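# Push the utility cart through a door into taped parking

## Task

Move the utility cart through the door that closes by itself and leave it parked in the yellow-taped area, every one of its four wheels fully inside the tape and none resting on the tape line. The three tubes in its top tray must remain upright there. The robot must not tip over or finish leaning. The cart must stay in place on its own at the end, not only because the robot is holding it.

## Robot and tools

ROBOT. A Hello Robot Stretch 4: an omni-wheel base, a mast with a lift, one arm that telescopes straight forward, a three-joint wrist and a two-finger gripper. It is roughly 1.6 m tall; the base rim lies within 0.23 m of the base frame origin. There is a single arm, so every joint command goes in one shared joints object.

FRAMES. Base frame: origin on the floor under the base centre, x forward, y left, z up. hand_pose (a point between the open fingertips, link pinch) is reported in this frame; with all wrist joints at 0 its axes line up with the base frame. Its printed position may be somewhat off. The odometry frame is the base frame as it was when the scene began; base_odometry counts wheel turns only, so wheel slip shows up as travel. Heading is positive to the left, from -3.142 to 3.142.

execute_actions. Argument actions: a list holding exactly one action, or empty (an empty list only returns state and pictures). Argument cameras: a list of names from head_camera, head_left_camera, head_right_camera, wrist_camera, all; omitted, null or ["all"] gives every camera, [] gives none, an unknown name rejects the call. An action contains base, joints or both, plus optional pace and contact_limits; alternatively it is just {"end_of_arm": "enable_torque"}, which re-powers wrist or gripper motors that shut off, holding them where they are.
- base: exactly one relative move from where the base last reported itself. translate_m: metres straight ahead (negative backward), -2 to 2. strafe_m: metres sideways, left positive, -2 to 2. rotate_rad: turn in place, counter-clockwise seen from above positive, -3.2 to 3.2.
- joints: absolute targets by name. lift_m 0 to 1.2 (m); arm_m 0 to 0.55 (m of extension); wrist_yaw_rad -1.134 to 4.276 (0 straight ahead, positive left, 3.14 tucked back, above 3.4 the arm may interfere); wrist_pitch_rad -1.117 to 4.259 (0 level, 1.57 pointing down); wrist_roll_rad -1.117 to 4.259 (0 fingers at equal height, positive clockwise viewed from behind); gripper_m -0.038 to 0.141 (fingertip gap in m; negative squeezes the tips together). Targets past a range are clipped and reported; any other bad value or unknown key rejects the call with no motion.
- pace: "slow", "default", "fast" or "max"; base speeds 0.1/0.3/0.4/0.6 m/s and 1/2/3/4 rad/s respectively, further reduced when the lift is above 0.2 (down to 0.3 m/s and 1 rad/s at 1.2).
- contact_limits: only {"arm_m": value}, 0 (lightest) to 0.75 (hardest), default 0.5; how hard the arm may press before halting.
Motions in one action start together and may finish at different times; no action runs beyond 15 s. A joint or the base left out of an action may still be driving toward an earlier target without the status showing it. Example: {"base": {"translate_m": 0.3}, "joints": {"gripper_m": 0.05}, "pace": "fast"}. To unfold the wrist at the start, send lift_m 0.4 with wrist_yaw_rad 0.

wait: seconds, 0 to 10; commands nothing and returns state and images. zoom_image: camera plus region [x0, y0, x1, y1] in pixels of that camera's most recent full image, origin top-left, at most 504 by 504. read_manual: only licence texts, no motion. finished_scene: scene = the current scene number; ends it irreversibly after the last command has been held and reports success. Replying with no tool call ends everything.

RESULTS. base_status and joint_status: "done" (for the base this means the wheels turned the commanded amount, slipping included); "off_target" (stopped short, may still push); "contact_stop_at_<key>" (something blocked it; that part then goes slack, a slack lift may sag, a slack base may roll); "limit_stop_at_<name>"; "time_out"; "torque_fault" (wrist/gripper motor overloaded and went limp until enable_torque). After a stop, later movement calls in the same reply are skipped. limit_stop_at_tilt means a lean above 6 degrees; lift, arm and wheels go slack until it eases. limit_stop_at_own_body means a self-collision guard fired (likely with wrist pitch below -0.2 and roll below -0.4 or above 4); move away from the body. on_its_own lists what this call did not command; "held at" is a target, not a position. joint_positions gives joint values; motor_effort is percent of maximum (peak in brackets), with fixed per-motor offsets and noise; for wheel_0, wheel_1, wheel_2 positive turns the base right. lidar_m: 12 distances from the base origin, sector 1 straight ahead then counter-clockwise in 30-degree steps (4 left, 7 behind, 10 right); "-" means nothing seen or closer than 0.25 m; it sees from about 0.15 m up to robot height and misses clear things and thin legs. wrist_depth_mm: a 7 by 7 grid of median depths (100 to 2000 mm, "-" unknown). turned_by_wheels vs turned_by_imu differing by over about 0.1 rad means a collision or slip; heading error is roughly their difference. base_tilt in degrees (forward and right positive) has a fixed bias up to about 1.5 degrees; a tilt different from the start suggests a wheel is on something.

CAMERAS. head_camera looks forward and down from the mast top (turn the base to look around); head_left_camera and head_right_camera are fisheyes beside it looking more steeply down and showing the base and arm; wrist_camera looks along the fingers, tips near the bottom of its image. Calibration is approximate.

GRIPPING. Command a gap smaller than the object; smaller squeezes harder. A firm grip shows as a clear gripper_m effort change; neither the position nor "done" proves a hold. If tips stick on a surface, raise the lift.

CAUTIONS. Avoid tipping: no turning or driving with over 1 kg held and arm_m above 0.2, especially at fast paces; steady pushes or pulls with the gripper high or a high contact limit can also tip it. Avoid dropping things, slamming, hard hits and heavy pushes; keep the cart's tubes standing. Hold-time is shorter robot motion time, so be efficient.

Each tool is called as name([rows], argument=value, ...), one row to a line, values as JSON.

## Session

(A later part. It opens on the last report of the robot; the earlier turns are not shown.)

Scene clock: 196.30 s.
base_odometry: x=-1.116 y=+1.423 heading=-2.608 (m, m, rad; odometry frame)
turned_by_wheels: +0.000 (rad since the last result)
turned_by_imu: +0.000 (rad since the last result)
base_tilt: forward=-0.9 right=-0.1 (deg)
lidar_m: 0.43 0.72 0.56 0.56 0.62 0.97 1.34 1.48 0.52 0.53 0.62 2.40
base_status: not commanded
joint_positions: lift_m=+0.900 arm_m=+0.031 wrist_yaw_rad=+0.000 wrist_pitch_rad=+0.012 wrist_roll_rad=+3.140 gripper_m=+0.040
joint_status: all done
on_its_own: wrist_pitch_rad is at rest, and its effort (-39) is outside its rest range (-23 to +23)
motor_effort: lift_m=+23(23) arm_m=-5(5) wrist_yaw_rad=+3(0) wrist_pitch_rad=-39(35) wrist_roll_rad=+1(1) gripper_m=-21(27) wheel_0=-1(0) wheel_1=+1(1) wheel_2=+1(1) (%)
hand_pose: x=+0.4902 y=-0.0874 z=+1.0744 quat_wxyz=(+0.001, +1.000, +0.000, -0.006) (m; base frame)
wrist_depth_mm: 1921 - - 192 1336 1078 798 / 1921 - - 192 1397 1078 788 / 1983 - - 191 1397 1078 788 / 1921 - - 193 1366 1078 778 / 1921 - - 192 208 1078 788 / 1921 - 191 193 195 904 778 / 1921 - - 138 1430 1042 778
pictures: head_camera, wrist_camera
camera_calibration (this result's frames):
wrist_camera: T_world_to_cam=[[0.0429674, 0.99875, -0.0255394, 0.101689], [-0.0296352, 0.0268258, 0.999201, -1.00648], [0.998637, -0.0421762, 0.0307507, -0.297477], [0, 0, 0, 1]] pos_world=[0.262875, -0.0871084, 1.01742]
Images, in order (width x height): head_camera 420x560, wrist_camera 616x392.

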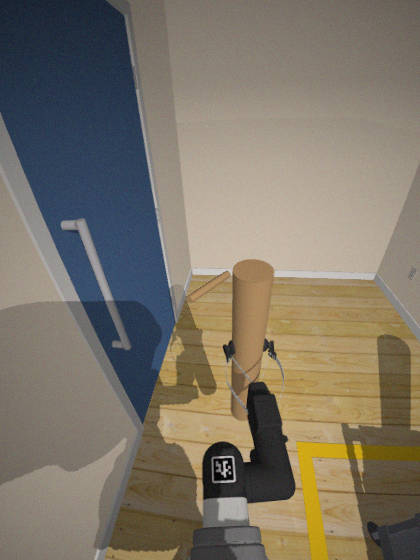

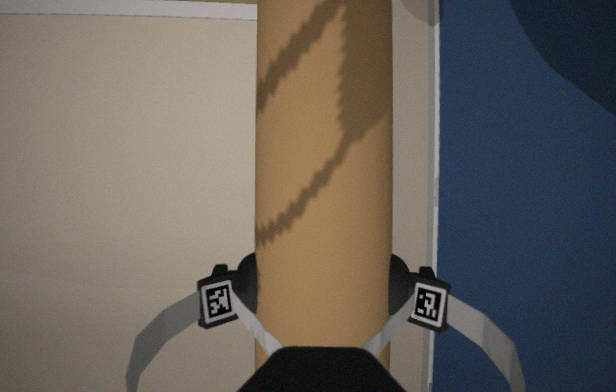

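execute_actions([
  {"base":{"rotate_rad":-0.1},"joints":{"gripper_m":0.025,"lift_m":1.19}},
], cameras=[])

execute_actions([
  {"base":{"translate_m":1.15}},
], cameras=[])

execute_actions([
  {"base":{"strafe_m":-0.95}},
], cameras=[])

execute_actions([
  {"base":{"rotate_rad":3.0},"pace":"slow"},
], cameras=["head_camera","head_left_camera","wrist_camera"])

Scene clock: 199.40 s.
base_odometry: x=-1.116 y=+1.422 heading=-2.708 (m, m, rad; odometry frame)
turned_by_wheels: -0.100 (rad since the last result)
turned_by_imu: -0.101 (rad since the last result)
base_tilt: forward=-0.8 right=-0.1 (deg)
lidar_m: 0.41 0.78 0.58 0.55 0.60 0.86 1.34 1.43 0.54 0.53 0.61 2.27
base_status: done
joint_positions: lift_m=+1.190 arm_m=+0.031 wrist_yaw_rad=+0.000 wrist_pitch_rad=+0.011 wrist_roll_rad=+3.140 gripper_m=+0.026
joint_status: all done
on_its_own: wrist_pitch_rad is at rest, and its effort (-32) is outside its rest range (-23 to +23)
motor_effort: lift_m=+24(27) arm_m=-5(5) wrist_yaw_rad=+0(4) wrist_pitch_rad=-32(34) wrist_roll_rad=-1(1) gripper_m=-26(28) wheel_0=+1(7) wheel_1=-1(5) wheel_2=+1(5) (%)
hand_pose: x=+0.4902 y=-0.0874 z=+1.3648 quat_wxyz=(+0.001, +1.000, +0.000, -0.005) (m; base frame)
wrist_depth_mm: - - - 196 1808 1308 931 / - - - 194 1921 1308 946 / - - - 193 1863 1308 931 / - - - 191 1808 1281 931 / - - - 189 210 1336 931 / - - 188 189 194 1098 931 / - - - 131 1808 1308 917
pictures: none
No camera images: the call's "cameras" was empty. Leave "cameras" out to get every camera's image.

Scene clock: 204.73 s.
base_odometry: x=-2.160 y=+0.939 heading=-2.708 (m, m, rad; odometry frame)
turned_by_wheels: +0.000 (rad since the last result)
turned_by_imu: +0.003 (rad since the last result)
base_tilt: forward=-0.9 right=-0.1 (deg)
lidar_m: 0.42 0.70 0.53 0.51 0.55 0.78 2.46 1.10 1.36 1.58 1.68 1.28
base_status: done
joint_positions: lift_m=+1.190 arm_m=+0.031 wrist_yaw_rad=+0.000 wrist_pitch_rad=+0.011 wrist_roll_rad=+3.140 gripper_m=+0.026
joint_status: not commanded
on_its_own: wrist_pitch_rad is at rest, and its effort (-33) is outside its rest range (-23 to +23)
motor_effort: lift_m=+24(23) arm_m=-5(5) wrist_yaw_rad=+0(0) wrist_pitch_rad=-33(32) wrist_roll_rad=-2(1) gripper_m=-26(28) wheel_0=+1(5) wheel_1=-1(4) wheel_2=+2(8) (%)
hand_pose: x=+0.4903 y=-0.0874 z=+1.3647 quat_wxyz=(+0.001, +1.000, +0.000, -0.005) (m; base frame)
wrist_depth_mm: 946 960 960 196 976 976 854 / 976 946 976 195 960 991 854 / 960 946 976 192 976 991 866 / 960 960 976 191 976 991 878 / 960 976 976 189 210 1008 854 / 976 976 187 189 194 1008 866 / 960 976 976 131 976 991 854
pictures: none
No camera images: the call's "cameras" was empty. Leave "cameras" out to get every camera's image.

Scene clock: 209.23 s.
base_odometry: x=-2.559 y=+1.801 heading=-2.708 (m, m, rad; odometry frame)
turned_by_wheels: +0.000 (rad since the last result)
turned_by_imu: +0.004 (rad since the last result)
base_tilt: forward=-1.0 right=-0.1 (deg)
lidar_m: 0.41 1.26 1.49 1.46 1.45 0.93 0.91 0.87 0.65 0.61 0.66 0.90
base_status: done
joint_positions: lift_m=+1.190 arm_m=+0.031 wrist_yaw_rad=+0.000 wrist_pitch_rad=+0.011 wrist_roll_rad=+3.140 gripper_m=+0.026
joint_status: not commanded
on_its_own: wrist_pitch_rad is at rest, and its effort (-30) is outside its rest range (-23 to +23)
motor_effort: lift_m=+23(24) arm_m=-5(5) wrist_yaw_rad=-1(3) wrist_pitch_rad=-30(33) wrist_roll_rad=-1(1) gripper_m=-26(28) wheel_0=-1(9) wheel_1=+0(9) wheel_2=+1(1) (%)
hand_pose: x=+0.4903 y=-0.0874 z=+1.3647 quat_wxyz=(+0.001, +1.000, +0.000, -0.005) (m; base frame)
wrist_depth_mm: 831 904 931 196 931 946 946 / 842 917 931 194 931 946 946 / 820 917 917 194 931 946 946 / 831 931 917 191 946 946 960 / 831 917 931 190 210 946 946 / 854 946 188 189 194 960 960 / 842 931 946 131 946 960 976
pictures: none
No camera images: the call's "cameras" was empty. Leave "cameras" out to get every camera's image.

Scene clock: 213.50 s.
base_odometry: x=-2.559 y=+1.801 heading=+0.292 (m, m, rad; odometry frame)
turned_by_wheels: +3.000 (rad since the last result)
turned_by_imu: +3.045 (rad since the last result)
base_tilt: forward=-0.8 right=-0.2 (deg)
lidar_m: 0.42 0.95 0.67 0.60 0.63 0.84 1.17 1.21 1.58 1.49 1.50 1.95
base_status: done
joint_positions: lift_m=+1.190 arm_m=+0.031 wrist_yaw_rad=+0.000 wrist_pitch_rad=+0.011 wrist_roll_rad=+3.140 gripper_m=+0.026
joint_status: not commanded
on_its_own: wrist_pitch_rad is at rest, and its effort (-34) is outside its rest range (-23 to +23)
motor_effort: lift_m=+23(24) arm_m=-5(5) wrist_yaw_rad=+1(3) wrist_pitch_rad=-34(34) wrist_roll_rad=+0(1) gripper_m=-27(27) wheel_0=-1(6) wheel_1=-1(5) wheel_2=+0(5) (%)
hand_pose: x=+0.4903 y=-0.0874 z=+1.3647 quat_wxyz=(+0.001, +1.000, +0.000, -0.005) (m; base frame)
wrist_depth_mm: 1756 - - 196 1118 1078 1255 / 1708 - - 195 - 1983 1255 / 1708 - - 193 - 1921 1255 / 1808 - - 191 - - 1255 / 1756 - - 190 209 1983 1255 / 1756 - 188 188 193 1537 1229 / 1756 - - 131 - 1863 1205
pictures: head_camera, head_left_camera, wrist_camera
camera_calibration (this result's frames):
wrist_camera: T_world_to_cam=[[0.0427075, 0.998773, -0.025076, 0.108514], [-0.0308687, 0.026406, 0.999175, -1.29597], [0.998611, -0.0418981, 0.0319586, -0.308048], [0, 0, 0, 1]] pos_world=[0.262981, -0.0870658, 1.30746]
Images, in order (width x height): head_camera 420x560, head_left_camera 420x672, wrist_camera 616x392.

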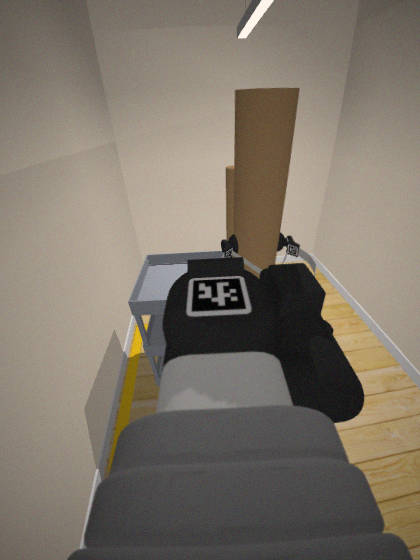

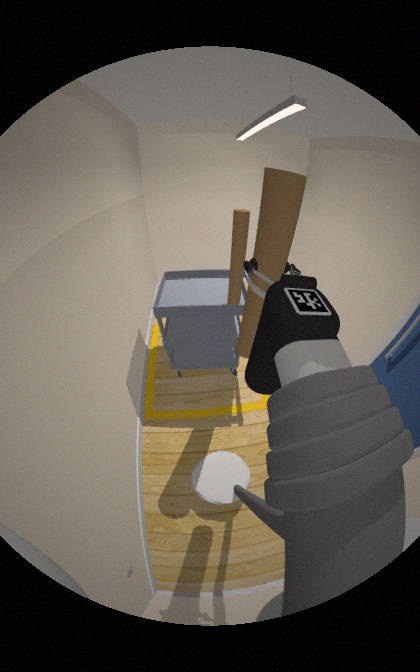

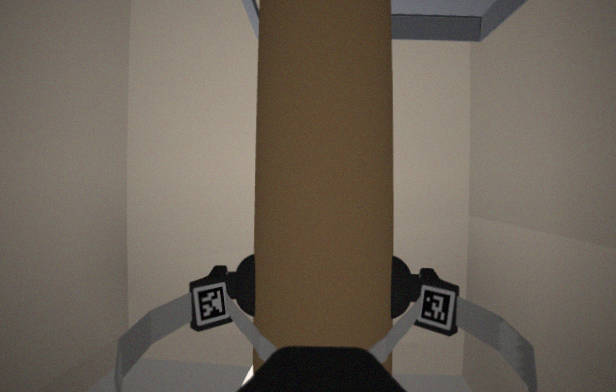

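execute_actions([
  {"base":{"strafe_m":0.32}},
], cameras=[])

execute_actions([
  {"base":{"translate_m":0.55},"joints":{"arm_m":0.15},"pace":"slow"},
])

Scene clock: 216.27 s.
base_odometry: x=-2.651 y=+2.107 heading=+0.292 (m, m, rad; odometry frame)
turned_by_wheels: +0.000 (rad since the last result)
turned_by_imu: +0.000 (rad since the last result)
base_tilt: forward=-0.9 right=-0.2 (deg)
lidar_m: 0.43 0.47 0.32 0.28 0.30 0.42 0.94 1.25 1.64 1.82 1.77 0.97
base_status: done
joint_positions: lift_m=+1.190 arm_m=+0.031 wrist_yaw_rad=+0.000 wrist_pitch_rad=+0.011 wrist_roll_rad=+3.140 gripper_m=+0.026
joint_status: not commanded
on_its_own: wrist_pitch_rad is at rest, and its effort (-34) is outside its rest range (-23 to +23)
motor_effort: lift_m=+23(23) arm_m=-5(5) wrist_yaw_rad=+0(1) wrist_pitch_rad=-34(34) wrist_roll_rad=-4(1) gripper_m=-27(30) wheel_0=+1(8) wheel_1=-1(7) wheel_2=+0(0) (%)
hand_pose: x=+0.4903 y=-0.0874 z=+1.3647 quat_wxyz=(+0.001, +1.000, +0.000, -0.005) (m; base frame)
wrist_depth_mm: - 759 1118 196 1708 1118 707 / - 778 - 195 1808 1098 715 / - 788 - 194 1756 1138 723 / - - - 191 1756 1118 723 / - - - 190 210 1118 707 / - - 187 188 194 878 707 / - - - 130 1661 1060 699
pictures: none
No camera images: the call's "cameras" was empty. Leave "cameras" out to get every camera's image.

Scene clock: 223.07 s.
base_odometry: x=-2.125 y=+2.266 heading=+0.292 (m, m, rad; odometry frame)
turned_by_wheels: +0.000 (rad since the last result)
turned_by_imu: +0.003 (rad since the last result)
base_tilt: forward=-0.8 right=-0.2 (deg)
lidar_m: 0.36 0.53 0.36 0.33 0.35 0.46 1.11 1.80 1.88 1.73 0.53 0.37
base_status: done
joint_positions: lift_m=+1.190 arm_m=+0.149 wrist_yaw_rad=+0.000 wrist_pitch_rad=+0.011 wrist_roll_rad=+3.140 gripper_m=+0.026
joint_status: all done
on_its_own: wrist_pitch_rad is at rest, and its effort (-34) is outside its rest range (-23 to +23)
motor_effort: lift_m=+23(23) arm_m=+5(5) wrist_yaw_rad=+1(0) wrist_pitch_rad=-34(32) wrist_roll_rad=-2(0) gripper_m=-25(28) wheel_0=+2(5) wheel_1=+1(4) wheel_2=-1(5) (%)
hand_pose: x=+0.6085 y=-0.0874 z=+1.3647 quat_wxyz=(+0.001, +1.000, +0.000, -0.005) (m; base frame)
wrist_depth_mm: 1708 1661 1618 196 1537 1255 788 / 1661 1661 1618 195 1537 1255 788 / 1708 1708 1618 192 1537 1281 820 / 1756 1661 1661 191 1576 1255 788 / 1708 1708 1661 190 210 1229 798 / 1661 1708 189 189 194 960 778 / 1756 1708 1661 131 1537 1205 768
pictures: head_camera, head_left_camera, head_right_camera, wrist_camera
camera_calibration (this result's frames):
wrist_camera: T_world_to_cam=[[0.0427738, 0.998771, -0.0250295, 0.10338], [-0.0308353, 0.0263602, 0.999177, -1.29233], [0.998609, -0.0419668, 0.0319249, -0.426068], [0, 0, 0, 1]] pos_world=[0.381203, -0.087067, 1.30746]
Images, in order (width x height): head_camera 420x560, head_left_camera 420x672, head_right_camera 420x672, wrist_camera 616x392.

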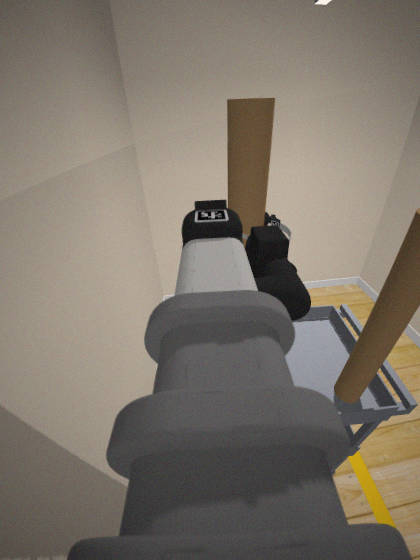

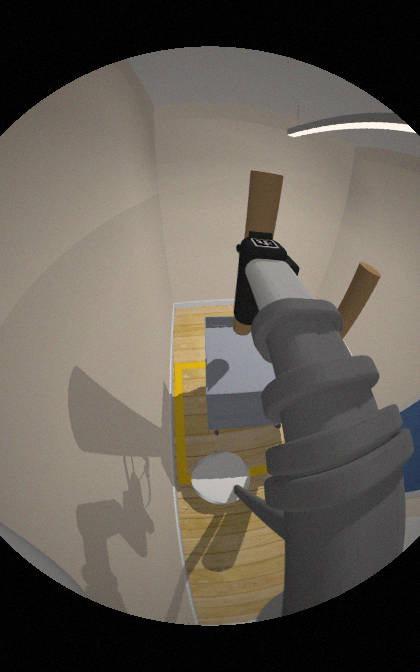

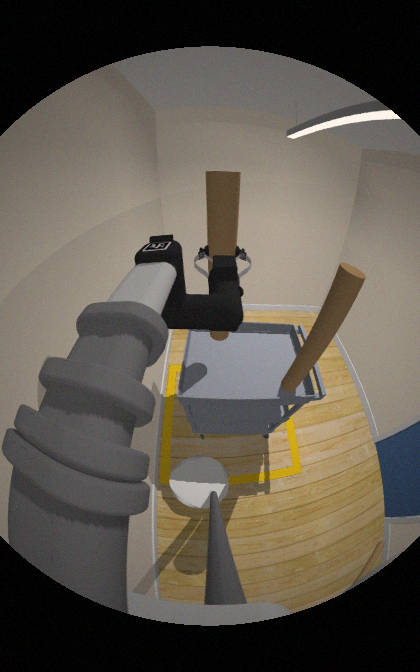

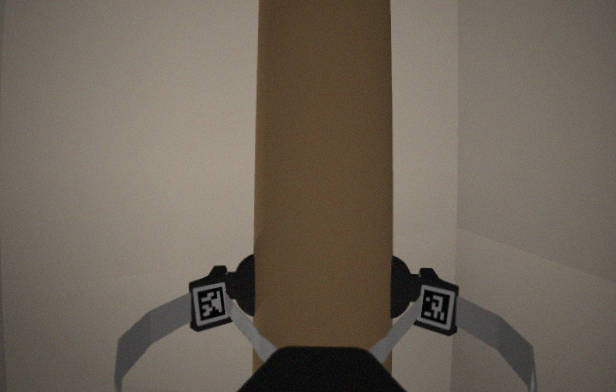

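execute_actions([
  {"joints":{"lift_m":1.05,"gripper_m":0.04},"pace":"slow"},
], cameras=["head_right_camera","head_left_camera"])

Scene clock: 225.50 s.
base_odometry: x=-2.125 y=+2.266 heading=+0.292 (m, m, rad; odometry frame)
turned_by_wheels: +0.000 (rad since the last result)
turned_by_imu: +0.001 (rad since the last result)
base_tilt: forward=-0.9 right=-0.1 (deg)
lidar_m: 0.36 0.54 0.36 0.33 0.35 0.47 1.10 1.81 1.88 1.70 0.56 0.39
base_status: not commanded
joint_positions: lift_m=+1.050 arm_m=+0.149 wrist_yaw_rad=+0.000 wrist_pitch_rad=+0.011 wrist_roll_rad=+3.140 gripper_m=+0.040
joint_status: all done
on_its_own: wrist_pitch_rad is at rest, and its effort (-32) is outside its rest range (-23 to +23)
motor_effort: lift_m=+18(24) arm_m=+5(5) wrist_yaw_rad=+1(1) wrist_pitch_rad=-32(33) wrist_roll_rad=+1(1) gripper_m=-23(27) wheel_0=+2(2) wheel_1=+2(2) wheel_2=-1(2) (%)
hand_pose: x=+0.6085 y=-0.0874 z=+1.2251 quat_wxyz=(+0.001, +1.000, +0.000, -0.005) (m; base frame)
wrist_depth_mm: 1708 1708 1618 200 1576 1255 798 / 1708 1661 1661 199 1576 1255 788 / 1708 1661 1618 197 1537 1255 809 / 1756 1661 1618 196 1537 1255 798 / 1756 1661 1661 194 208 1229 788 / 1661 1708 191 193 195 946 798 / 1756 1708 1661 139 1576 1205 768
pictures: head_left_camera, head_right_camera
Images, in order (width x height): head_left_camera 420x672, head_right_camera 420x672.

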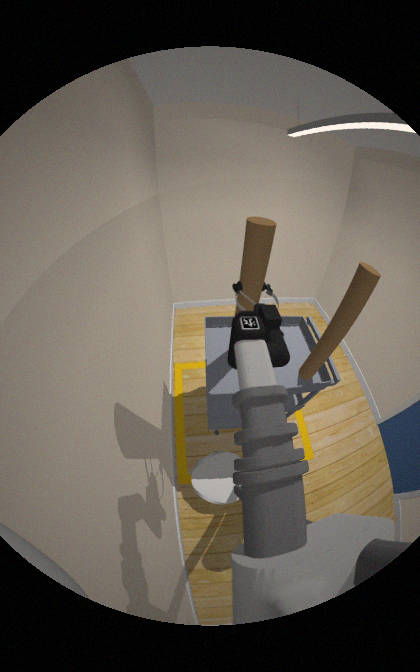

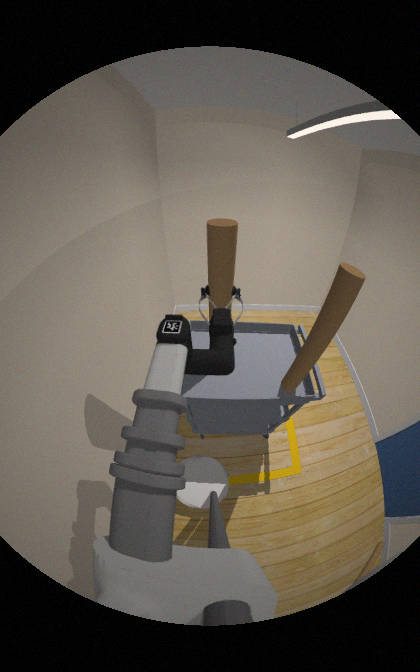

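execute_actions([
  {"joints":{"lift_m":1.02},"pace":"slow"},
], cameras=[])

execute_actions([
  {"joints":{"lift_m":1.0},"pace":"slow"},
], cameras=[])

Scene clock: 226.83 s.
base_odometry: x=-2.125 y=+2.266 heading=+0.292 (m, m, rad; odometry frame)
turned_by_wheels: +0.000 (rad since the last result)
turned_by_imu: +0.000 (rad since the last result)
base_tilt: forward=-0.9 right=+0.0 (deg)
lidar_m: 0.36 0.53 0.35 0.33 0.33 0.46 1.10 1.81 1.88 1.70 0.53 0.39
base_status: not commanded
joint_positions: lift_m=+1.020 arm_m=+0.149 wrist_yaw_rad=+0.000 wrist_pitch_rad=+0.011 wrist_roll_rad=+3.140 gripper_m=+0.040
joint_status: all done
on_its_own: wrist_pitch_rad is at rest, and its effort (-33) is outside its rest range (-23 to +23)
motor_effort: lift_m=+18(17) arm_m=+5(5) wrist_yaw_rad=+0(0) wrist_pitch_rad=-33(33) wrist_roll_rad=-2(1) gripper_m=-18(20) wheel_0=+2(2) wheel_1=+2(2) wheel_2=-1(1) (%)
hand_pose: x=+0.6085 y=-0.0874 z=+1.1951 quat_wxyz=(+0.001, +1.000, +0.000, -0.005) (m; base frame)
wrist_depth_mm: 1708 1708 1618 200 1499 1255 778 / 1708 1661 1618 198 1576 1281 798 / 1756 1708 1661 197 1499 1229 798 / 1661 1661 1661 195 1537 1229 798 / 1708 1808 1661 195 208 1255 798 / 1756 1708 192 193 195 976 778 / 1756 1708 1661 139 1576 1182 778
pictures: none
No camera images: the call's "cameras" was empty. Leave "cameras" out to get every camera's image.

Scene clock: 227.77 s.
base_odometry: x=-2.125 y=+2.266 heading=+0.292 (m, m, rad; odometry frame)
turned_by_wheels: +0.000 (rad since the last result)
turned_by_imu: +0.000 (rad since the last result)
base_tilt: forward=-0.9 right=-0.2 (deg)
lidar_m: 0.36 0.54 0.35 0.33 0.36 0.46 1.09 1.81 1.88 1.70 0.53 0.38
base_status: not commanded
joint_positions: lift_m=+1.000 arm_m=+0.149 wrist_yaw_rad=+0.000 wrist_pitch_rad=+0.003 wrist_roll_rad=+3.140 gripper_m=+0.040
joint_status: all done
motor_effort: lift_m=+15(19) arm_m=+5(5) wrist_yaw_rad=-2(0) wrist_pitch_rad=-10(34) wrist_roll_rad=+0(1) gripper_m=-20(24) wheel_0=+2(2) wheel_1=+1(1) wheel_2=-1(1) (%)
hand_pose: x=+0.6085 y=-0.0874 z=+1.1777 quat_wxyz=(+0.001, +1.000, +0.000, -0.001) (m; base frame)
wrist_depth_mm: 1661 1661 1576 199 1499 1229 788 / 1708 1661 1618 197 1537 1229 798 / 1756 1661 1661 196 1576 1255 788 / 1708 1708 1661 195 1576 1255 788 / 1708 1708 1661 194 208 1229 788 / 1756 1708 192 193 195 976 778 / 1756 1708 1661 139 1537 1205 778
pictures: none
No camera images: the call's "cameras" was empty. Leave "cameras" out to get every camera's image.

The tube's weight is now on the tray. Releasing.

execute_actions([
  {"joints":{"gripper_m":0.13},"pace":"slow"},
], cameras=["head_right_camera"])

execute_actions([
  {"base":{"translate_m":-0.6},"joints":{"arm_m":0.1}},
], cameras=["head_right_camera"])

execute_actions([
  {"base":{"strafe_m":-0.9},"joints":{"lift_m":0.4,"wrist_pitch_rad":1.57,"wrist_roll_rad":1.57,"arm_m":0.2},"pace":"fast"},
], cameras=[])

execute_actions([
  {"base":{"rotate_rad":-2.4}},
])

Scene clock: 232.10 s.
base_odometry: x=-2.125 y=+2.266 heading=+0.292 (m, m, rad; odometry frame)
turned_by_wheels: +0.000 (rad since the last result)
turned_by_imu: +0.001 (rad since the last result)
base_tilt: forward=-0.8 right=-0.2 (deg)
lidar_m: 0.36 0.52 0.36 0.33 0.35 0.46 1.10 1.81 1.89 1.71 0.53 0.39
base_status: not commanded
joint_positions: lift_m=+1.000 arm_m=+0.149 wrist_yaw_rad=+0.000 wrist_pitch_rad=+0.002 wrist_roll_rad=+3.140 gripper_m=+0.130
joint_status: all done
motor_effort: lift_m=+16(16) arm_m=+5(5) wrist_yaw_rad=-1(0) wrist_pitch_rad=-9(9) wrist_roll_rad=-1(2) gripper_m=-1(19) wheel_0=+2(2) wheel_1=+1(1) wheel_2=-1(1) (%)
hand_pose: x=+0.6085 y=-0.0874 z=+1.1778 quat_wxyz=(+0.001, +1.000, +0.000, -0.001) (m; base frame)
wrist_depth_mm: 1708 1661 1618 211 1576 1229 798 / 1708 1618 1576 212 1537 1255 798 / 1756 1661 1618 212 1537 1229 809 / 1808 1661 1708 213 1576 1281 788 / 1708 1661 1661 213 1537 1138 788 / 1756 1756 1618 213 222 210 778 / 1756 1708 1661 138 1537 1205 768
pictures: head_right_camera
Images, in order (width x height): head_right_camera 420x672.

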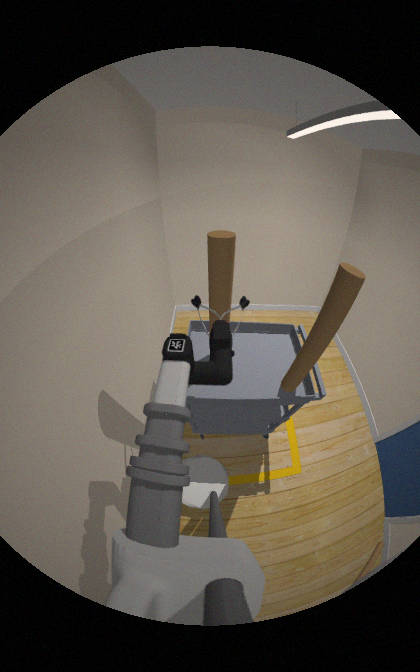

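Scene clock: 235.60 s.
base_odometry: x=-2.699 y=+2.093 heading=+0.293 (m, m, rad; odometry frame)
turned_by_wheels: +0.000 (rad since the last result)
turned_by_imu: +0.000 (rad since the last result)
base_tilt: forward=-0.9 right=-0.2 (deg)
lidar_m: 0.96 0.47 0.31 0.30 0.28 0.40 0.98 1.18 1.56 1.78 1.80 1.02
base_status: done
joint_positions: lift_m=+1.000 arm_m=+0.101 wrist_yaw_rad=+0.000 wrist_pitch_rad=+0.002 wrist_roll_rad=+3.140 gripper_m=+0.130
joint_status: all done
motor_effort: lift_m=+16(16) arm_m=-5(5) wrist_yaw_rad=-2(1) wrist_pitch_rad=-8(7) wrist_roll_rad=+0(0) gripper_m=+0(0) wheel_0=+1(5) wheel_1=+1(7) wheel_2=-1(8) (%)
hand_pose: x=+0.5603 y=-0.0874 z=+1.1778 quat_wxyz=(+0.001, +1.000, +0.000, -0.001) (m; base frame)
wrist_depth_mm: 661 661 647 647 778 1138 707 / - 831 1098 1008 - 1118 715 / - - - - - 1160 723 / - - - - - 1138 715 / - - - - - 1025 723 / - - - - - 211 715 / - - - 138 - 1078 707
pictures: head_right_camera
Images, in order (width x height): head_right_camera 420x672.

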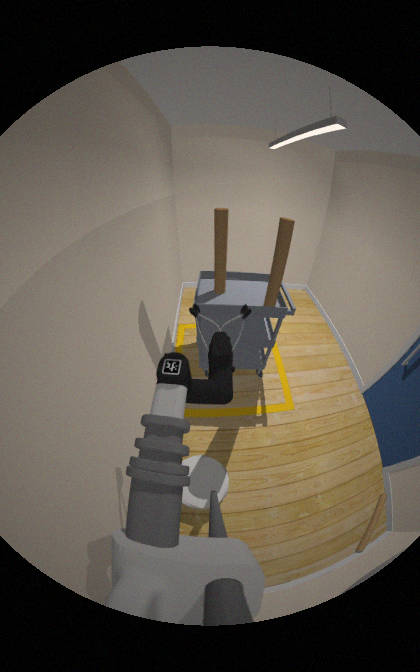

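Scene clock: 239.43 s.
base_odometry: x=-2.440 y=+1.231 heading=+0.293 (m, m, rad; odometry frame)
turned_by_wheels: +0.000 (rad since the last result)
turned_by_imu: +0.003 (rad since the last result)
base_tilt: forward=-0.9 right=-0.2 (deg)
lidar_m: 1.22 1.02 1.28 1.19 1.22 1.18 1.09 1.12 0.94 0.88 0.91 1.20
base_status: done
joint_positions: lift_m=+0.400 arm_m=+0.199 wrist_yaw_rad=+0.000 wrist_pitch_rad=+1.570 wrist_roll_rad=+1.571 gripper_m=+0.130
joint_status: all done
motor_effort: lift_m=+17(14) arm_m=+5(5) wrist_yaw_rad=-1(2) wrist_pitch_rad=+0(4) wrist_roll_rad=-2(6) gripper_m=+1(1) wheel_0=+0(8) wheel_1=+2(10) wheel_2=-1(2) (%)
hand_pose: x=+0.3704 y=-0.0874 z=+0.2899 quat_wxyz=(+0.500, +0.500, +0.500, -0.500) (m; base frame)
wrist_depth_mm: 521 517 508 504 500 492 500 / 525 517 508 504 500 500 492 / 535 521 517 517 504 504 492 / 530 521 521 517 508 504 357 / 530 530 517 521 517 387 306 / 535 535 512 512 512 214 296 / 535 530 530 138 517 370 297
pictures: none
No camera images: the call's "cameras" was empty. Leave "cameras" out to get every camera's image.

Scene clock: 241.90 s.
base_odometry: x=-2.440 y=+1.231 heading=-2.107 (m, m, rad; odometry frame)
turned_by_wheels: -2.400 (rad since the last result)
turned_by_imu: -2.435 (rad since the last result)
base_tilt: forward=-1.0 right=-0.2 (deg)
lidar_m: 1.13 0.89 0.89 0.98 1.50 1.04 1.08 1.22 1.18 1.31 1.11 1.09
base_status: done
joint_positions: lift_m=+0.400 arm_m=+0.199 wrist_yaw_rad=+0.000 wrist_pitch_rad=+1.570 wrist_roll_rad=+1.570 gripper_m=+0.130
joint_status: not commanded
motor_effort: lift_m=+17(17) arm_m=+4(5) wrist_yaw_rad=-2(0) wrist_pitch_rad=-2(1) wrist_roll_rad=-3(1) gripper_m=+0(1) wheel_0=+0(6) wheel_1=+1(5) wheel_2=+0(7) (%)
hand_pose: x=+0.3705 y=-0.0874 z=+0.2899 quat_wxyz=(+0.500, +0.500, +0.500, -0.500) (m; base frame)
wrist_depth_mm: 525 517 512 500 500 500 492 / 521 517 512 508 508 500 496 / 525 521 517 508 504 500 496 / 530 525 517 512 512 508 355 / 539 530 521 517 512 387 307 / 539 521 521 517 517 213 297 / 539 530 525 138 517 373 298
pictures: head_camera, head_left_camera, head_right_camera, wrist_camera
camera_calibration (this result's frames):
wrist_camera: T_world_to_cam=[[-0.998741, -0.0233747, -0.0443774, 0.388801], [-0.0252194, 0.998821, 0.0414721, 0.134853], [0.0433557, 0.0425391, -0.998154, 0.50583], [0, 0, 0, 1]] pos_world=[0.369781, -0.147124, 0.516557]
Images, in order (width x height): head_camera 420x560, head_left_camera 420x672, head_right_camera 420x672, wrist_camera 616x392.

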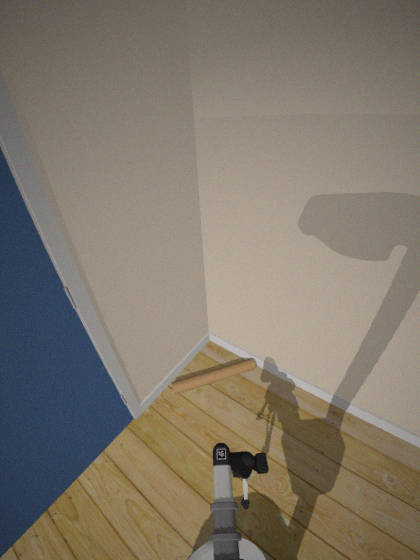

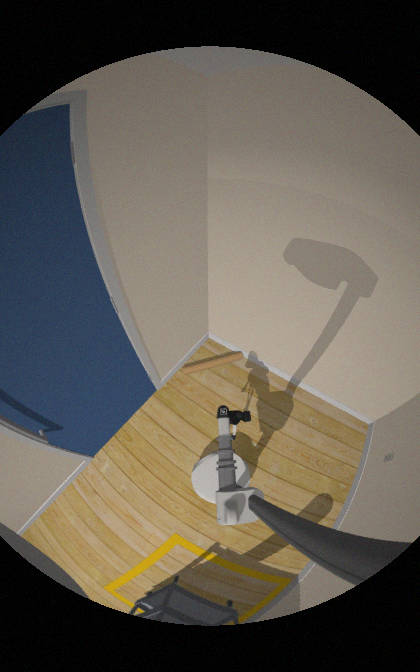

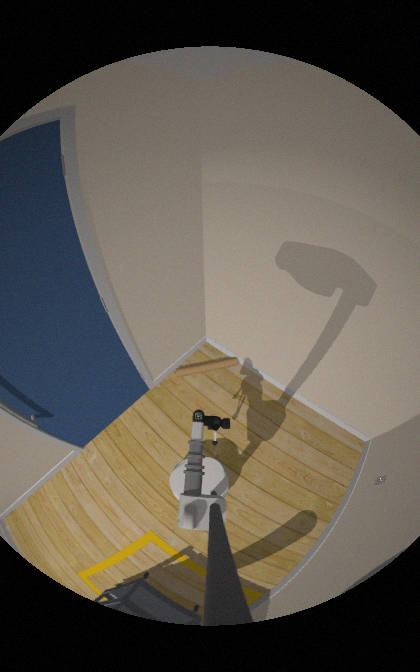

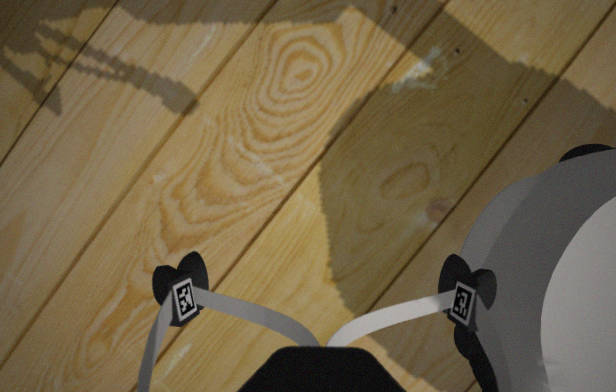

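execute_actions([
  {"base":{"strafe_m":0.19},"joints":{"wrist_roll_rad":1.29,"gripper_m":0.141}},
], cameras=[])

execute_actions([
  {"base":{"translate_m":0.55},"joints":{"arm_m":0.35,"lift_m":0.26}},
], cameras=["head_camera","wrist_camera"])

Scene clock: 244.37 s.
base_odometry: x=-2.276 y=+1.134 heading=-2.107 (m, m, rad; odometry frame)
turned_by_wheels: +0.000 (rad since the last result)
turned_by_imu: +0.000 (rad since the last result)
base_tilt: forward=-1.0 right=-0.1 (deg)
lidar_m: 0.96 0.76 0.73 0.79 1.22 1.08 0.97 1.38 1.36 1.47 1.23 1.20
base_status: done
joint_positions: lift_m=+0.400 arm_m=+0.199 wrist_yaw_rad=+0.000 wrist_pitch_rad=+1.570 wrist_roll_rad=+1.291 gripper_m=+0.141
joint_status: all done
motor_effort: lift_m=+17(17) arm_m=+4(4) wrist_yaw_rad=+0(0) wrist_pitch_rad=-1(3) wrist_roll_rad=-1(7) gripper_m=+4(7) wheel_0=+1(8) wheel_1=-1(7) wheel_2=+0(0) (%)
hand_pose: x=+0.3705 y=-0.0874 z=+0.2899 quat_wxyz=(+0.565, +0.425, +0.565, -0.425) (m; base frame)
wrist_depth_mm: 521 517 508 504 500 500 492 / 525 521 512 504 504 500 500 / 530 525 517 512 512 500 500 / 535 521 517 512 512 504 496 / 530 525 525 508 512 500 370 / 539 535 521 521 512 199 307 / 539 530 530 142 517 334 297
pictures: none
No camera images: the call's "cameras" was empty. Leave "cameras" out to get every camera's image.

Scene clock: 247.70 s.
base_odometry: x=-2.557 y=+0.661 heading=-2.107 (m, m, rad; odometry frame)
turned_by_wheels: +0.000 (rad since the last result)
turned_by_imu: +0.001 (rad since the last result)
base_tilt: forward=-0.8 right=-0.1 (deg)
lidar_m: 0.53 0.41 0.38 0.44 0.68 1.92 1.55 1.73 1.70 0.98 0.77 0.76
base_status: done
joint_positions: lift_m=+0.260 arm_m=+0.349 wrist_yaw_rad=+0.000 wrist_pitch_rad=+1.570 wrist_roll_rad=+1.290 gripper_m=+0.141
joint_status: all done
motor_effort: lift_m=+16(19) arm_m=+5(6) wrist_yaw_rad=+1(1) wrist_pitch_rad=-3(1) wrist_roll_rad=+1(3) gripper_m=+1(1) wheel_0=-1(5) wheel_1=-1(7) wheel_2=+0(8) (%)
hand_pose: x=+0.5202 y=-0.0874 z=+0.1499 quat_wxyz=(+0.565, +0.425, +0.565, -0.425) (m; base frame)
wrist_depth_mm: 343 377 373 366 287 362 357 / 379 379 375 368 289 364 357 / 368 379 377 373 291 364 359 / 317 382 377 375 294 368 366 / 296 366 379 375 293 368 366 / 266 297 379 375 293 198 368 / 243 296 382 142 301 373 370
pictures: head_camera, wrist_camera
camera_calibration (this result's frames):
wrist_camera: T_world_to_cam=[[-0.953405, -0.298476, -0.0439342, 0.484453], [-0.300241, 0.952971, 0.0412604, 0.283533], [0.0295528, 0.0525287, -0.998182, 0.367657], [0, 0, 0, 1]] pos_world=[0.536144, -0.144914, 0.376574]
Images, in order (width x height): head_camera 420x560, wrist_camera 616x392.

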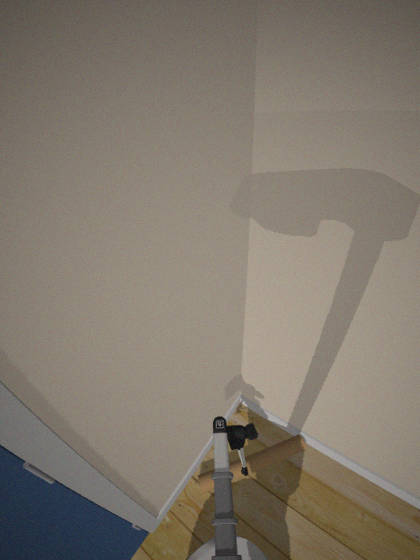

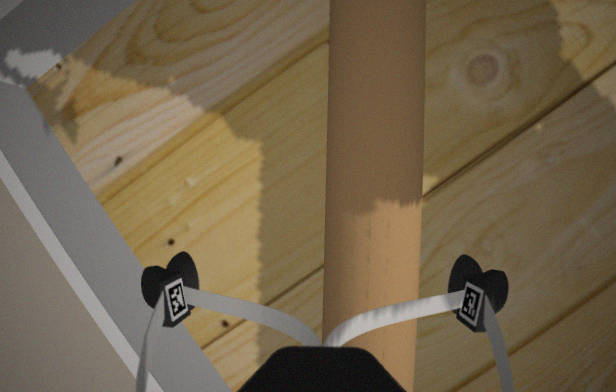

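execute_actions([
  {"joints":{"arm_m":0.305,"gripper_m":0.125}},
], cameras=[])

execute_actions([
  {"joints":{"lift_m":0.158}},
], cameras=[])

execute_actions([
  {"joints":{"gripper_m":0.025}},
], cameras=["wrist_camera"])

execute_actions([
  {"base":{"translate_m":-0.5},"joints":{"lift_m":0.8,"arm_m":0.2}},
], cameras=["head_camera","wrist_camera"])

Scene clock: 249.30 s.
base_odometry: x=-2.557 y=+0.661 heading=-2.107 (m, m, rad; odometry frame)
turned_by_wheels: +0.000 (rad since the last result)
turned_by_imu: +0.000 (rad since the last result)
base_tilt: forward=-0.9 right=-0.2 (deg)
lidar_m: 0.54 0.41 0.39 0.45 0.71 1.92 1.56 1.74 1.70 1.00 0.78 0.77
base_status: not commanded
joint_positions: lift_m=+0.260 arm_m=+0.306 wrist_yaw_rad=+0.000 wrist_pitch_rad=+1.570 wrist_roll_rad=+1.290 gripper_m=+0.125
joint_status: all done
motor_effort: lift_m=+17(17) arm_m=-5(5) wrist_yaw_rad=+2(1) wrist_pitch_rad=-1(0) wrist_roll_rad=-1(2) gripper_m=+4(5) wheel_0=-1(2) wheel_1=-1(1) wheel_2=+0(0) (%)
hand_pose: x=+0.4771 y=-0.0874 z=+0.1499 quat_wxyz=(+0.565, +0.425, +0.565, -0.425) (m; base frame)
wrist_depth_mm: 379 377 373 290 364 359 357 / 379 377 373 293 364 364 362 / 382 379 377 291 364 368 362 / 362 379 379 294 368 370 364 / 315 384 379 296 373 368 364 / 294 347 223 296 377 211 368 / 272 310 382 136 375 373 370
pictures: none
No camera images: the call's "cameras" was empty. Leave "cameras" out to get every camera's image.

Scene clock: 250.77 s.
base_odometry: x=-2.557 y=+0.661 heading=-2.107 (m, m, rad; odometry frame)
turned_by_wheels: +0.000 (rad since the last result)
turned_by_imu: +0.000 (rad since the last result)
base_tilt: forward=-0.9 right=-0.2 (deg)
lidar_m: 0.53 0.40 0.38 0.45 0.68 1.90 1.55 1.73 1.70 1.00 0.78 0.76
base_status: not commanded
joint_positions: lift_m=+0.158 arm_m=+0.306 wrist_yaw_rad=+0.000 wrist_pitch_rad=+1.570 wrist_roll_rad=+1.290 gripper_m=+0.125
joint_status: all done
motor_effort: lift_m=+16(12) arm_m=-5(5) wrist_yaw_rad=+0(0) wrist_pitch_rad=-4(1) wrist_roll_rad=-4(1) gripper_m=-1(0) wheel_0=-1(1) wheel_1=-1(1) wheel_2=+0(0) (%)
hand_pose: x=+0.4771 y=-0.0874 z=+0.0479 quat_wxyz=(+0.565, +0.425, +0.565, -0.425) (m; base frame)
wrist_depth_mm: 276 273 271 188 206 263 262 / 277 274 272 188 209 264 262 / 278 276 274 190 213 266 263 / 279 278 274 190 267 267 265 / 282 279 276 191 270 267 266 / 281 279 216 193 199 211 267 / 257 282 278 136 272 270 268
pictures: none
No camera images: the call's "cameras" was empty. Leave "cameras" out to get every camera's image.

Scene clock: 252.67 s.
base_odometry: x=-2.557 y=+0.661 heading=-2.107 (m, m, rad; odometry frame)
turned_by_wheels: +0.000 (rad since the last result)
turned_by_imu: +0.000 (rad since the last result)
base_tilt: forward=-0.9 right=-0.2 (deg)
lidar_m: 0.40 0.40 0.39 0.44 0.69 1.90 1.55 1.73 1.70 1.00 0.78 0.76
base_status: not commanded
joint_positions: lift_m=+0.158 arm_m=+0.306 wrist_yaw_rad=+0.000 wrist_pitch_rad=+1.570 wrist_roll_rad=+1.290 gripper_m=+0.026
joint_status: all done
motor_effort: lift_m=+17(17) arm_m=-5(5) wrist_yaw_rad=+0(1) wrist_pitch_rad=-3(2) wrist_roll_rad=-1(1) gripper_m=-29(26) wheel_0=-1(2) wheel_1=-1(1) wheel_2=+0(0) (%)
hand_pose: x=+0.4771 y=-0.0874 z=+0.0479 quat_wxyz=(+0.565, +0.425, +0.565, -0.425) (m; base frame)
wrist_depth_mm: 274 273 268 178 196 260 260 / 276 273 272 179 196 263 260 / 278 274 272 178 197 266 265 / 279 276 274 178 200 266 265 / 281 277 274 178 202 268 265 / 281 279 190 178 185 180 267 / 256 281 278 129 272 271 267
pictures: wrist_camera
camera_calibration (this result's frames):
wrist_camera: T_world_to_cam=[[-0.953391, -0.298523, -0.0439269, 0.438806], [-0.300288, 0.952956, 0.0412627, 0.274804], [0.0295426, 0.0525302, -0.998182, 0.267104], [0, 0, 0, 1]] pos_world=[0.492983, -0.144913, 0.274555]
Images, in order (width x height): wrist_camera 616x392.

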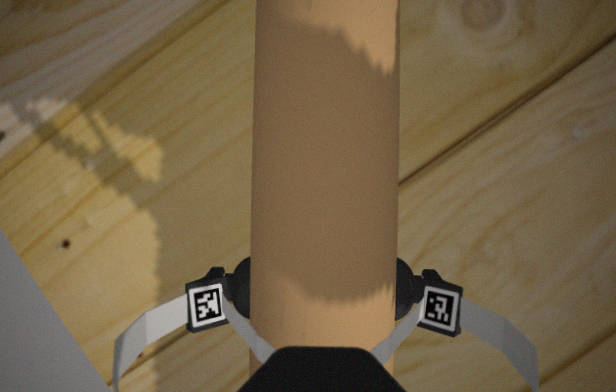

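Scene clock: 256.10 s.
base_odometry: x=-2.302 y=+1.091 heading=-2.107 (m, m, rad; odometry frame)
turned_by_wheels: +0.000 (rad since the last result)
turned_by_imu: +0.000 (rad since the last result)
base_tilt: forward=-0.9 right=-0.1 (deg)
lidar_m: 0.27 0.29 0.69 0.77 1.17 1.11 1.03 1.40 1.38 1.48 0.62 0.39
base_status: done
joint_positions: lift_m=+0.800 arm_m=+0.201 wrist_yaw_rad=+0.000 wrist_pitch_rad=+1.570 wrist_roll_rad=+1.290 gripper_m=+0.026
joint_status: all done
motor_effort: lift_m=+23(25) arm_m=-5(6) wrist_yaw_rad=+0(2) wrist_pitch_rad=-2(4) wrist_roll_rad=-1(2) gripper_m=-26(23) wheel_0=+0(3) wheel_1=+0(7) wheel_2=-1(8) (%)
hand_pose: x=+0.3719 y=-0.0874 z=+0.6894 quat_wxyz=(+0.565, +0.425, +0.565, -0.425) (m; base frame)
wrist_depth_mm: 931 917 904 189 214 878 878 / 917 917 904 186 212 891 891 / 946 931 917 184 209 891 878 / 931 931 917 182 206 891 904 / 854 931 946 180 206 691 676 / 759 891 190 179 184 180 699 / 676 820 931 128 707 691 691
pictures: head_camera, wrist_camera
camera_calibration (this result's frames):
wrist_camera: T_world_to_cam=[[-0.953339, -0.298748, -0.0435222, 0.366413], [-0.300495, 0.952885, 0.04139, 0.216739], [0.0291065, 0.0525369, -0.998195, 0.910731], [0, 0, 0, 1]] pos_world=[0.387937, -0.144909, 0.916063]
Images, in order (width x height): head_camera 420x560, wrist_camera 616x392.

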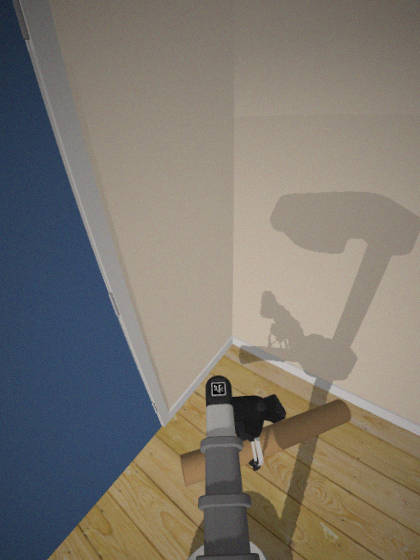

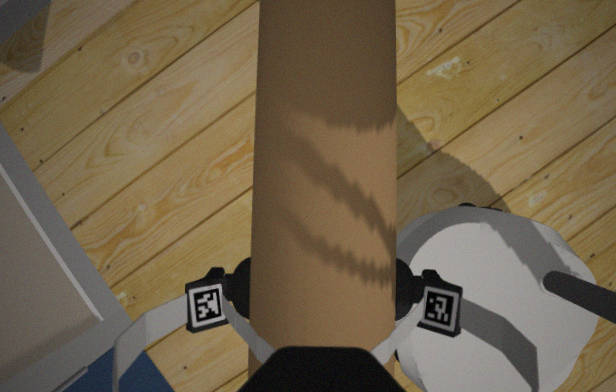

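execute_actions([
  {"base":{"rotate_rad":-0.6},"joints":{"wrist_pitch_rad":0,"arm_m":0.05,"wrist_roll_rad":1.57},"pace":"slow"},
], cameras=[])

execute_actions([
  {"joints":{"wrist_roll_rad":3.14},"pace":"slow"},
], cameras=[])

execute_actions([
  {"base":{"strafe_m":-0.75},"joints":{"lift_m":1.19,"gripper_m":0.04}},
], cameras=[])

execute_actions([
  {"base":{"rotate_rad":3.0},"joints":{"gripper_m":0.03},"pace":"slow"},
])

Scene clock: 259.37 s.
base_odometry: x=-2.302 y=+1.091 heading=-2.707 (m, m, rad; odometry frame)
turned_by_wheels: -0.600 (rad since the last result)
turned_by_imu: -0.608 (rad since the last result)
base_tilt: forward=-0.9 right=-0.2 (deg)
lidar_m: 0.44 0.48 0.75 0.70 0.73 1.09 1.40 1.06 1.42 1.36 0.67 0.48
base_status: done
joint_positions: lift_m=+0.800 arm_m=+0.051 wrist_yaw_rad=+0.000 wrist_pitch_rad=+0.007 wrist_roll_rad=+1.571 gripper_m=+0.026
joint_status: all done
motor_effort: lift_m=+23(23) arm_m=-5(6) wrist_yaw_rad=+0(3) wrist_pitch_rad=-22(26) wrist_roll_rad=-5(2) gripper_m=-24(27) wheel_0=+2(3) wheel_1=+0(4) wheel_2=+1(4) (%)
hand_pose: x=+0.5103 y=-0.0875 z=+0.9759 quat_wxyz=(+0.707, +0.707, +0.002, -0.003) (m; base frame)
wrist_depth_mm: 891 878 878 175 183 854 842 / 904 878 878 176 185 866 854 / 904 904 904 177 187 878 866 / 917 904 904 177 189 891 878 / 931 917 917 177 192 904 878 / 946 946 190 179 186 180 904 / 960 946 946 132 204 931 917
pictures: none
No camera images: the call's "cameras" was empty. Leave "cameras" out to get every camera's image.

Scene clock: 261.03 s.
base_odometry: x=-2.302 y=+1.091 heading=-2.707 (m, m, rad; odometry frame)
turned_by_wheels: +0.000 (rad since the last result)
turned_by_imu: +0.000 (rad since the last result)
base_tilt: forward=-0.9 right=-0.2 (deg)
lidar_m: 0.44 0.96 0.74 0.70 0.75 1.06 1.42 1.04 1.42 1.38 1.46 1.17
base_status: not commanded
joint_positions: lift_m=+0.800 arm_m=+0.051 wrist_yaw_rad=+0.000 wrist_pitch_rad=+0.007 wrist_roll_rad=+3.140 gripper_m=+0.026
joint_status: all done
motor_effort: lift_m=+23(23) arm_m=-5(5) wrist_yaw_rad=+0(1) wrist_pitch_rad=-22(23) wrist_roll_rad=+1(6) gripper_m=-24(25) wheel_0=+2(1) wheel_1=+0(0) wheel_2=+2(2) (%)
hand_pose: x=+0.5103 y=-0.0875 z=+0.9759 quat_wxyz=(+0.001, +1.000, +0.000, -0.003) (m; base frame)
wrist_depth_mm: 866 878 891 173 188 917 891 / 866 866 878 174 190 904 891 / 878 878 891 174 193 917 904 / 891 904 891 176 195 904 904 / 878 891 904 177 199 904 931 / 891 891 189 179 183 180 931 / 878 904 904 129 931 931 931
pictures: none
No camera images: the call's "cameras" was empty. Leave "cameras" out to get every camera's image.

Scene clock: 264.87 s.
base_odometry: x=-2.618 y=+1.771 heading=-2.707 (m, m, rad; odometry frame)
turned_by_wheels: +0.000 (rad since the last result)
turned_by_imu: +0.004 (rad since the last result)
base_tilt: forward=-0.9 right=-0.3 (deg)
lidar_m: 0.45 1.21 1.49 1.45 1.47 0.98 0.96 0.88 0.65 0.62 0.68 0.96
base_status: done
joint_positions: lift_m=+1.190 arm_m=+0.051 wrist_yaw_rad=+0.000 wrist_pitch_rad=+0.007 wrist_roll_rad=+3.140 gripper_m=+0.040
joint_status: all done
motor_effort: lift_m=+22(27) arm_m=-5(6) wrist_yaw_rad=+1(0) wrist_pitch_rad=-21(24) wrist_roll_rad=+1(0) gripper_m=-18(30) wheel_0=+0(7) wheel_1=+1(5) wheel_2=+1(1) (%)
hand_pose: x=+0.5103 y=-0.0874 z=+1.3660 quat_wxyz=(+0.001, +1.000, +0.000, -0.003) (m; base frame)
wrist_depth_mm: 831 842 842 177 195 878 866 / 854 854 842 178 197 891 878 / 820 854 854 180 199 891 866 / 831 854 854 180 202 878 878 / 831 854 866 182 206 866 891 / 842 866 192 183 189 878 904 / 866 878 878 136 878 891 891
pictures: none
No camera images: the call's "cameras" was empty. Leave "cameras" out to get every camera's image.

Scene clock: 269.17 s.
base_odometry: x=-2.617 y=+1.771 heading=+0.293 (m, m, rad; odometry frame)
turned_by_wheels: +3.000 (rad since the last result)
turned_by_imu: +3.045 (rad since the last result)
base_tilt: forward=-0.9 right=-0.2 (deg)
lidar_m: 0.44 0.96 0.66 0.62 0.63 0.83 1.13 1.16 1.54 1.48 1.51 1.97
base_status: done
joint_positions: lift_m=+1.190 arm_m=+0.051 wrist_yaw_rad=+0.000 wrist_pitch_rad=+0.007 wrist_roll_rad=+3.140 gripper_m=+0.031
joint_status: all done
motor_effort: lift_m=+22(22) arm_m=-5(5) wrist_yaw_rad=-2(1) wrist_pitch_rad=-21(22) wrist_roll_rad=-1(1) gripper_m=-24(25) wheel_0=+0(4) wheel_1=-1(5) wheel_2=+0(4) (%)
hand_pose: x=+0.5103 y=-0.0874 z=+1.3660 quat_wxyz=(+0.001, +1.000, +0.000, -0.003) (m; base frame)
wrist_depth_mm: 1756 - - 175 190 1118 1229 / 1708 - - 176 192 1661 1255 / 1756 - - 176 195 1661 1255 / 1756 - - 178 197 1661 1229 / 1708 - - 179 201 1921 1255 / 1756 - 190 180 185 181 1255 / 1756 - - 131 - 1921 1229
pictures: head_camera, head_left_camera, head_right_camera, wrist_camera
camera_calibration (this result's frames):
wrist_camera: T_world_to_cam=[[0.0427772, 0.998769, -0.025106, 0.107685], [-0.0347534, 0.0266013, 0.999042, -1.29437], [0.99848, -0.0418637, 0.0358485, -0.333358], [0, 0, 0, 1]] pos_world=[0.283261, -0.0870759, 1.30779]
Images, in order (width x height): head_camera 420x560, head_left_camera 420x672, head_right_camera 420x672, wrist_camera 616x392.

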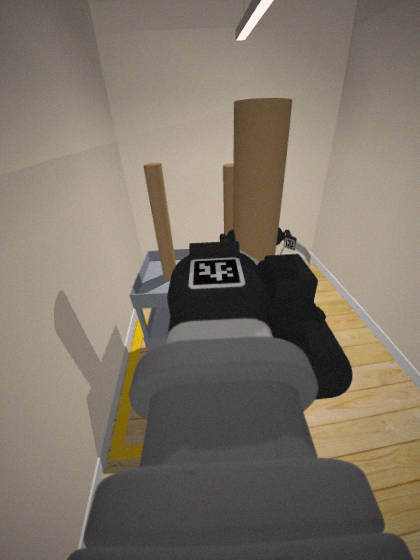

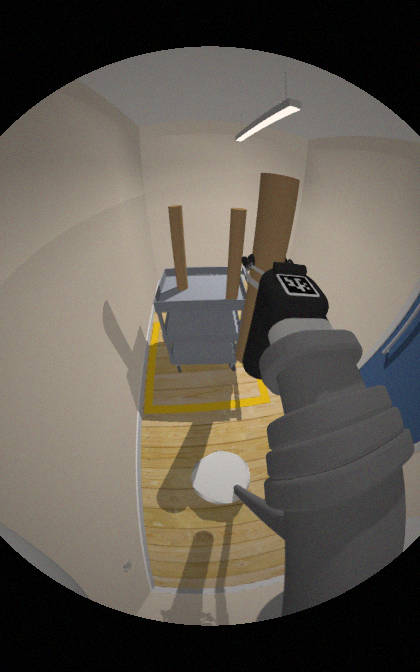

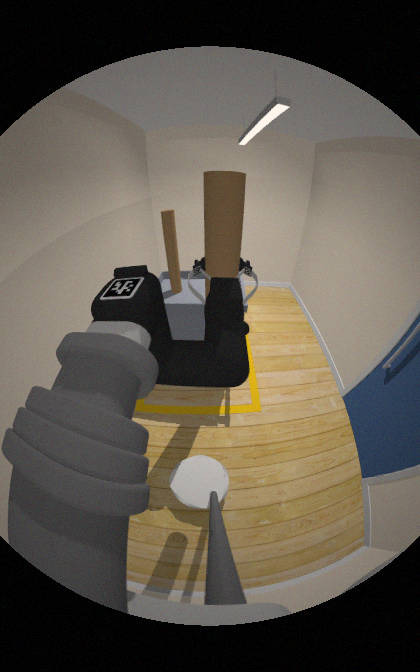

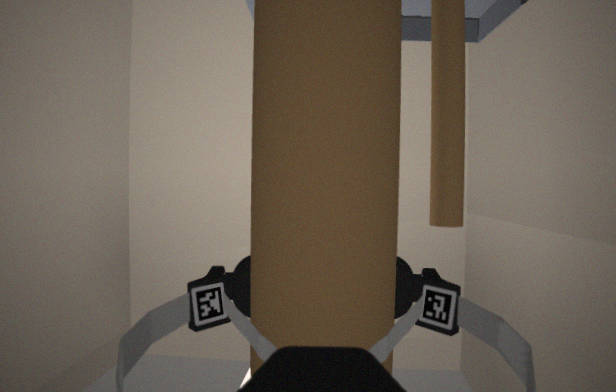

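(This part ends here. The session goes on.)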